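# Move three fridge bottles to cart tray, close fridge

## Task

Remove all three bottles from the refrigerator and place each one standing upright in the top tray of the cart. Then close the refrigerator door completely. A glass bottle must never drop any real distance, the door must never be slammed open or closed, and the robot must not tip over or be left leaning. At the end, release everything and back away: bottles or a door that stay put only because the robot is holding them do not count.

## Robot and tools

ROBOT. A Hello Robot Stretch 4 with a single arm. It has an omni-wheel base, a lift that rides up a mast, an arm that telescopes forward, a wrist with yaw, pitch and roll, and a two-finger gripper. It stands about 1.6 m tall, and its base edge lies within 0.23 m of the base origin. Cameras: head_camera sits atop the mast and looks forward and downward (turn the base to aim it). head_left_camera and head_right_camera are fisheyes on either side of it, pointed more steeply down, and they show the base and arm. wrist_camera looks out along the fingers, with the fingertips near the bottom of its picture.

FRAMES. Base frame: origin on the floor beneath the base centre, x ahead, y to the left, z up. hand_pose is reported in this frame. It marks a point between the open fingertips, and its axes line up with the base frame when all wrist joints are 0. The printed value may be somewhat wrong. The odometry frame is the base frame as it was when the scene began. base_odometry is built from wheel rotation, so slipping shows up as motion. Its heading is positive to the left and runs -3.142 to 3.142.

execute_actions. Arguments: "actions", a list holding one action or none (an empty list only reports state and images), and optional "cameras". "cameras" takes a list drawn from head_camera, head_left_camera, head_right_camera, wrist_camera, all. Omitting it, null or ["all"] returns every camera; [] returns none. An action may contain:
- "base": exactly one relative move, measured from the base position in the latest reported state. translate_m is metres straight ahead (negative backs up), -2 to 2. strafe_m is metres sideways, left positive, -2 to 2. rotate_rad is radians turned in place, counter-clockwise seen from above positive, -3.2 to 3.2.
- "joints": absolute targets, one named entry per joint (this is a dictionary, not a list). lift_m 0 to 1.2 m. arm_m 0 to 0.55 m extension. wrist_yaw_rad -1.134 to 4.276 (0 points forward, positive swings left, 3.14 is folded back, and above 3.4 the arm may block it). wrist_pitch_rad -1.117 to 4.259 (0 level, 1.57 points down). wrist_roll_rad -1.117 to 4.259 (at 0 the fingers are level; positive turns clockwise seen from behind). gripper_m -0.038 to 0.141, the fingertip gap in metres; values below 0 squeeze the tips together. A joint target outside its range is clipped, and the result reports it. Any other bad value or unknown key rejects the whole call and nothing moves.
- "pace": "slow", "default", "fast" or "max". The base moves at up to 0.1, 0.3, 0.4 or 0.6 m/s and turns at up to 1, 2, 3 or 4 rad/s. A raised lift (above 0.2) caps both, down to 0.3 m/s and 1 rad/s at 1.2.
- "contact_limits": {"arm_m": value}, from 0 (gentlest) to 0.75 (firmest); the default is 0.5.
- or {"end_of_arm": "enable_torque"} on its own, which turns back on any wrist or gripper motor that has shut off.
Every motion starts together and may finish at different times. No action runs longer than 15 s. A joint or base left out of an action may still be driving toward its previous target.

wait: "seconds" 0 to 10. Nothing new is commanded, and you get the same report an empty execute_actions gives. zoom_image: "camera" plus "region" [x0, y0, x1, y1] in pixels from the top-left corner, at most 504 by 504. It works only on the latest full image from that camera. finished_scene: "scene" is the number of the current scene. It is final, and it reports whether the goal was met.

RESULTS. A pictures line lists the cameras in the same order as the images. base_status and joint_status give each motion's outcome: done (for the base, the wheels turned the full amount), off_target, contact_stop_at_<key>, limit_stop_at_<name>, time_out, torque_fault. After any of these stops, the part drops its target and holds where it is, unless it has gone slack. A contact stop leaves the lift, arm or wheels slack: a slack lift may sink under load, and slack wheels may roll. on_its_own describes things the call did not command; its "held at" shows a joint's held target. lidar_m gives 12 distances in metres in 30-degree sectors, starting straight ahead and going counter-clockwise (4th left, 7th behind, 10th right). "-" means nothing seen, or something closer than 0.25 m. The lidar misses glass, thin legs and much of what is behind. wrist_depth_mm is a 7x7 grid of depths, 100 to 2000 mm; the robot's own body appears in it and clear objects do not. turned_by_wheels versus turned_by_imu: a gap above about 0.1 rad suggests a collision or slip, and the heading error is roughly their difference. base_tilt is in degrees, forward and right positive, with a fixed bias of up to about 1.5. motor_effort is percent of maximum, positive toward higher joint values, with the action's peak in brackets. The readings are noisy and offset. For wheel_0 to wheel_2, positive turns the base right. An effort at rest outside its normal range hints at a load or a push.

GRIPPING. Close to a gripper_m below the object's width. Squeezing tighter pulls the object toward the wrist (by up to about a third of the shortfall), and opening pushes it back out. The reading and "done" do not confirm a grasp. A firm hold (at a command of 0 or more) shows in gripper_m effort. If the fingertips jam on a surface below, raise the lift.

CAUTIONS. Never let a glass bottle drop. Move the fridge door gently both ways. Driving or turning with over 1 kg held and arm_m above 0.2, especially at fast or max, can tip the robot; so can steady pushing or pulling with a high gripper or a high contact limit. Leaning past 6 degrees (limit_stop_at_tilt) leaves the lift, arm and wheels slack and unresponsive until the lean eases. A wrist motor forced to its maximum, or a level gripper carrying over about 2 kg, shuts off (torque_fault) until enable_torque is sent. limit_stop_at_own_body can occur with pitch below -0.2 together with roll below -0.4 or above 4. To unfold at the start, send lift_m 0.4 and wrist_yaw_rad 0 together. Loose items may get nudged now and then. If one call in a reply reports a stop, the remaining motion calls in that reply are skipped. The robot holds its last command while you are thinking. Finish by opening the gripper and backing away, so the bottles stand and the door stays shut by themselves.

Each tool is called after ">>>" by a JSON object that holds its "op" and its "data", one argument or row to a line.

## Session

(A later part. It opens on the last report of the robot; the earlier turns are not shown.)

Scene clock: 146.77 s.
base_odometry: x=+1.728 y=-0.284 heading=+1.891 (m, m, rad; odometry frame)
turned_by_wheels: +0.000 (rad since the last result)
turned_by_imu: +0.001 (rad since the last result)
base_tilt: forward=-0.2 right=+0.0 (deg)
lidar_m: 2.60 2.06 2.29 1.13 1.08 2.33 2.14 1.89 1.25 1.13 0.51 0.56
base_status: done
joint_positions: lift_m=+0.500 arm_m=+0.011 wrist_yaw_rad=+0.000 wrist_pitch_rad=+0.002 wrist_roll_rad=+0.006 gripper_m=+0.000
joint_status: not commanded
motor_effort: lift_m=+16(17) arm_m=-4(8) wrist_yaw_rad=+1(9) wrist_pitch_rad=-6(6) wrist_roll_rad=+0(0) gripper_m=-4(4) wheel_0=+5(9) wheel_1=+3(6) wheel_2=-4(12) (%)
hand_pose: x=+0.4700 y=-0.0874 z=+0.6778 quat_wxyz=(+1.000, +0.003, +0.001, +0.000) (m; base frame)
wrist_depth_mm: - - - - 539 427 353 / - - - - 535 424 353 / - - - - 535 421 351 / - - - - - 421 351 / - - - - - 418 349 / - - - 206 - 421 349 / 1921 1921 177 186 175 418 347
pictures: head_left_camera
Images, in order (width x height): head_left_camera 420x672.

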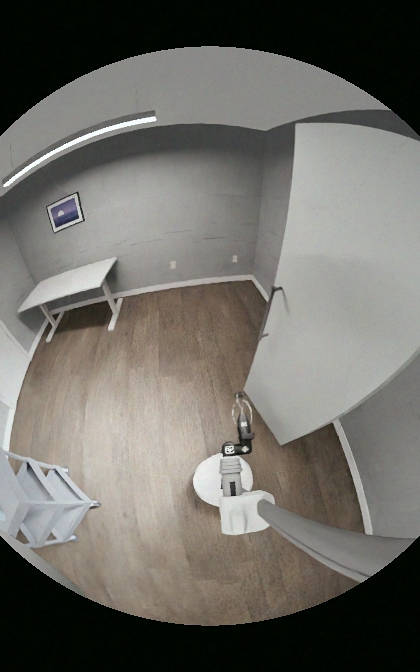

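>>> {"op": "execute_actions", "data": {
  "actions": [
    {"base":{"strafe_m":0.33}}
  ],
  "cameras": []
}}

>>> {"op": "execute_actions", "data": {
  "actions": [
    {"base":{"translate_m":0.75}}
  ],
  "cameras": []
}}

>>> {"op": "execute_actions", "data": {
  "actions": [
    {"base":{"rotate_rad":-1.5},"pace":"slow"}
  ],
  "cameras": ["head_camera"]
}}

>>> {"op": "execute_actions", "data": {
  "actions": [
    {"joints":{"arm_m":0.45},"contact_limits":{"arm_m":0.2},"pace":"slow"}
  ],
  "cameras": ["head_camera"]
}}

Scene clock: 149.50 s.
base_odometry: x=+1.415 y=-0.387 heading=+1.891 (m, m, rad; odometry frame)
turned_by_wheels: +0.000 (rad since the last result)
turned_by_imu: +0.001 (rad since the last result)
base_tilt: forward=-0.3 right=-0.1 (deg)
lidar_m: 2.54 1.86 2.27 0.90 0.73 2.40 2.19 2.23 1.59 0.86 0.86 1.00
base_status: done
joint_positions: lift_m=+0.500 arm_m=+0.011 wrist_yaw_rad=+0.000 wrist_pitch_rad=+0.002 wrist_roll_rad=+0.006 gripper_m=+0.000
joint_status: not commanded
motor_effort: lift_m=+17(17) arm_m=-3(4) wrist_yaw_rad=+0(0) wrist_pitch_rad=-7(7) wrist_roll_rad=+0(0) gripper_m=-3(6) wheel_0=-5(13) wheel_1=+0(10) wheel_2=+0(2) (%)
hand_pose: x=+0.4700 y=-0.0874 z=+0.6777 quat_wxyz=(+1.000, +0.003, +0.001, +0.000) (m; base frame)
wrist_depth_mm: - - - - - - 1576 / - - - - - - 1576 / - - - - - - 1576 / - - - - - - 1576 / - - - - - - 1576 / - - - 206 - - 1576 / 1756 1921 178 186 176 1921 1537
pictures: none
No camera images: the call's "cameras" was empty. Leave "cameras" out to get every camera's image.

Scene clock: 153.50 s.
base_odometry: x=+1.178 y=+0.324 heading=+1.892 (m, m, rad; odometry frame)
turned_by_wheels: +0.001 (rad since the last result)
turned_by_imu: +0.000 (rad since the last result)
base_tilt: forward=-0.4 right=+0.0 (deg)
lidar_m: 1.81 1.24 1.30 2.36 1.32 1.26 2.93 2.27 0.79 0.71 1.37 1.70
base_status: done
joint_positions: lift_m=+0.500 arm_m=+0.011 wrist_yaw_rad=+0.000 wrist_pitch_rad=+0.002 wrist_roll_rad=+0.006 gripper_m=+0.000
joint_status: not commanded
motor_effort: lift_m=+17(17) arm_m=-4(4) wrist_yaw_rad=+1(0) wrist_pitch_rad=-6(5) wrist_roll_rad=+0(0) gripper_m=-4(6) wheel_0=+4(10) wheel_1=+2(8) wheel_2=+0(10) (%)
hand_pose: x=+0.4700 y=-0.0874 z=+0.6777 quat_wxyz=(+1.000, +0.003, +0.001, +0.000) (m; base frame)
wrist_depth_mm: 1464 1537 1576 1661 1756 1756 1499 / 1464 1537 1618 1661 1756 1808 1464 / 1430 1499 1537 1618 1708 1808 1464 / 1464 1537 1576 1618 1708 1808 1464 / 1430 1499 1537 1618 1708 1756 1430 / 1430 1499 1499 206 1708 1808 1430 / 1430 1430 177 185 175 1708 1430
pictures: none
No camera images: the call's "cameras" was empty. Leave "cameras" out to get every camera's image.

Scene clock: 156.27 s.
base_odometry: x=+1.178 y=+0.324 heading=+0.393 (m, m, rad; odometry frame)
turned_by_wheels: -1.499 (rad since the last result)
turned_by_imu: -1.510 (rad since the last result)
base_tilt: forward=-0.3 right=+0.0 (deg)
lidar_m: 0.67 1.39 1.83 1.82 1.25 1.40 2.37 1.28 1.27 2.93 2.09 0.78
base_status: done
joint_positions: lift_m=+0.500 arm_m=+0.011 wrist_yaw_rad=+0.000 wrist_pitch_rad=+0.002 wrist_roll_rad=+0.006 gripper_m=+0.000
joint_status: not commanded
motor_effort: lift_m=+17(17) arm_m=-3(3) wrist_yaw_rad=+0(1) wrist_pitch_rad=-6(7) wrist_roll_rad=+0(0) gripper_m=-5(6) wheel_0=+4(8) wheel_1=+3(6) wheel_2=+4(5) (%)
hand_pose: x=+0.4700 y=-0.0874 z=+0.6777 quat_wxyz=(+1.000, +0.003, +0.001, +0.000) (m; base frame)
wrist_depth_mm: 1078 1098 508 517 535 549 569 / 1060 1098 508 508 530 554 559 / 1060 1098 500 517 521 539 564 / 1060 1078 500 508 525 539 554 / 1042 1078 496 508 517 535 549 / 1025 1060 492 206 517 535 549 / 1042 1060 178 186 175 525 544
pictures: head_camera
Images, in order (width x height): head_camera 420x560.

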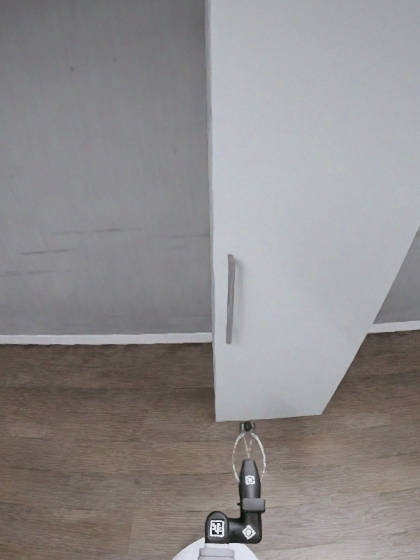

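Scene clock: 160.07 s.
base_odometry: x=+1.178 y=+0.324 heading=+0.392 (m, m, rad; odometry frame)
turned_by_wheels: -0.001 (rad since the last result)
turned_by_imu: +0.002 (rad since the last result)
base_tilt: forward=-0.3 right=-0.2 (deg)
lidar_m: 0.68 1.39 1.81 1.80 1.24 1.37 2.38 1.28 1.27 2.93 2.09 0.77
base_status: not commanded
joint_positions: lift_m=+0.500 arm_m=+0.286 wrist_yaw_rad=-0.005 wrist_pitch_rad=+0.001 wrist_roll_rad=+0.006 gripper_m=+0.000
joint_status: arm_m contact_stop (moved +0.275 of +0.439)
on_its_own: arm_m is slack since a contact_stop (your +0.450 is given up); wrist_yaw_rad is at rest, and its effort (+15) is outside its rest range (-13 to +13)
motor_effort: lift_m=+17(17) arm_m=+0(21) wrist_yaw_rad=+15(34) wrist_pitch_rad=-5(5) wrist_roll_rad=+0(0) gripper_m=-3(4) wheel_0=+4(5) wheel_1=+3(5) wheel_2=-4(8) (%)
contact_limits: arm_m 0.2
hand_pose: x=+0.7449 y=-0.0889 z=+0.6779 quat_wxyz=(+1.000, +0.003, +0.001, -0.003) (m; base frame)
wrist_depth_mm: 820 224 231 238 246 253 259 / 809 224 229 236 243 250 258 / 798 222 228 236 241 248 255 / 788 220 226 233 240 248 255 / 788 220 226 232 238 246 253 / 798 218 223 220 237 244 251 / 788 215 182 197 171 243 248
pictures: head_camera
Images, in order (width x height): head_camera 420x560.

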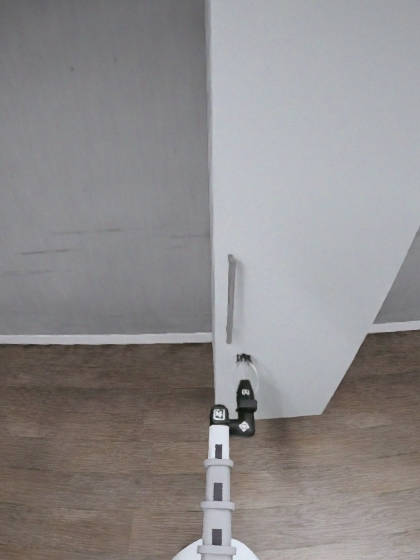

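Door didn't move: shut.

>>> {"op": "execute_actions", "data": {
  "actions": [
    {"joints":{"arm_m":0.03},"pace":"fast"}
  ],
  "cameras": []
}}

>>> {"op": "finished_scene", "data": {
  "scene": 2
}}

Scene clock: 161.77 s.
base_odometry: x=+1.178 y=+0.324 heading=+0.392 (m, m, rad; odometry frame)
turned_by_wheels: +0.000 (rad since the last result)
turned_by_imu: +0.001 (rad since the last result)
base_tilt: forward=-0.3 right=+0.0 (deg)
lidar_m: 0.66 1.38 1.81 1.81 1.25 1.40 2.37 1.28 1.24 2.93 2.10 0.77
base_status: not commanded
joint_positions: lift_m=+0.500 arm_m=+0.031 wrist_yaw_rad=+0.000 wrist_pitch_rad=+0.003 wrist_roll_rad=+0.006 gripper_m=+0.000
joint_status: all done
motor_effort: lift_m=+17(17) arm_m=-8(9) wrist_yaw_rad=+0(14) wrist_pitch_rad=-9(7) wrist_roll_rad=+0(0) gripper_m=-5(5) wheel_0=+4(4) wheel_1=+3(3) wheel_2=-2(5) (%)
hand_pose: x=+0.4907 y=-0.0875 z=+0.6776 quat_wxyz=(+1.000, +0.003, +0.001, +0.000) (m; base frame)
wrist_depth_mm: 1060 1078 488 500 512 525 544 / 1042 1078 484 492 508 521 539 / 1042 1060 484 492 504 521 535 / 1042 1078 477 488 500 517 530 / 1025 1042 477 484 500 512 525 / 1042 1042 469 206 496 508 521 / 1008 1060 178 186 175 508 525
pictures: none
No camera images: the call's "cameras" was empty. Leave "cameras" out to get every camera's image.

The scene is finished: the task was done.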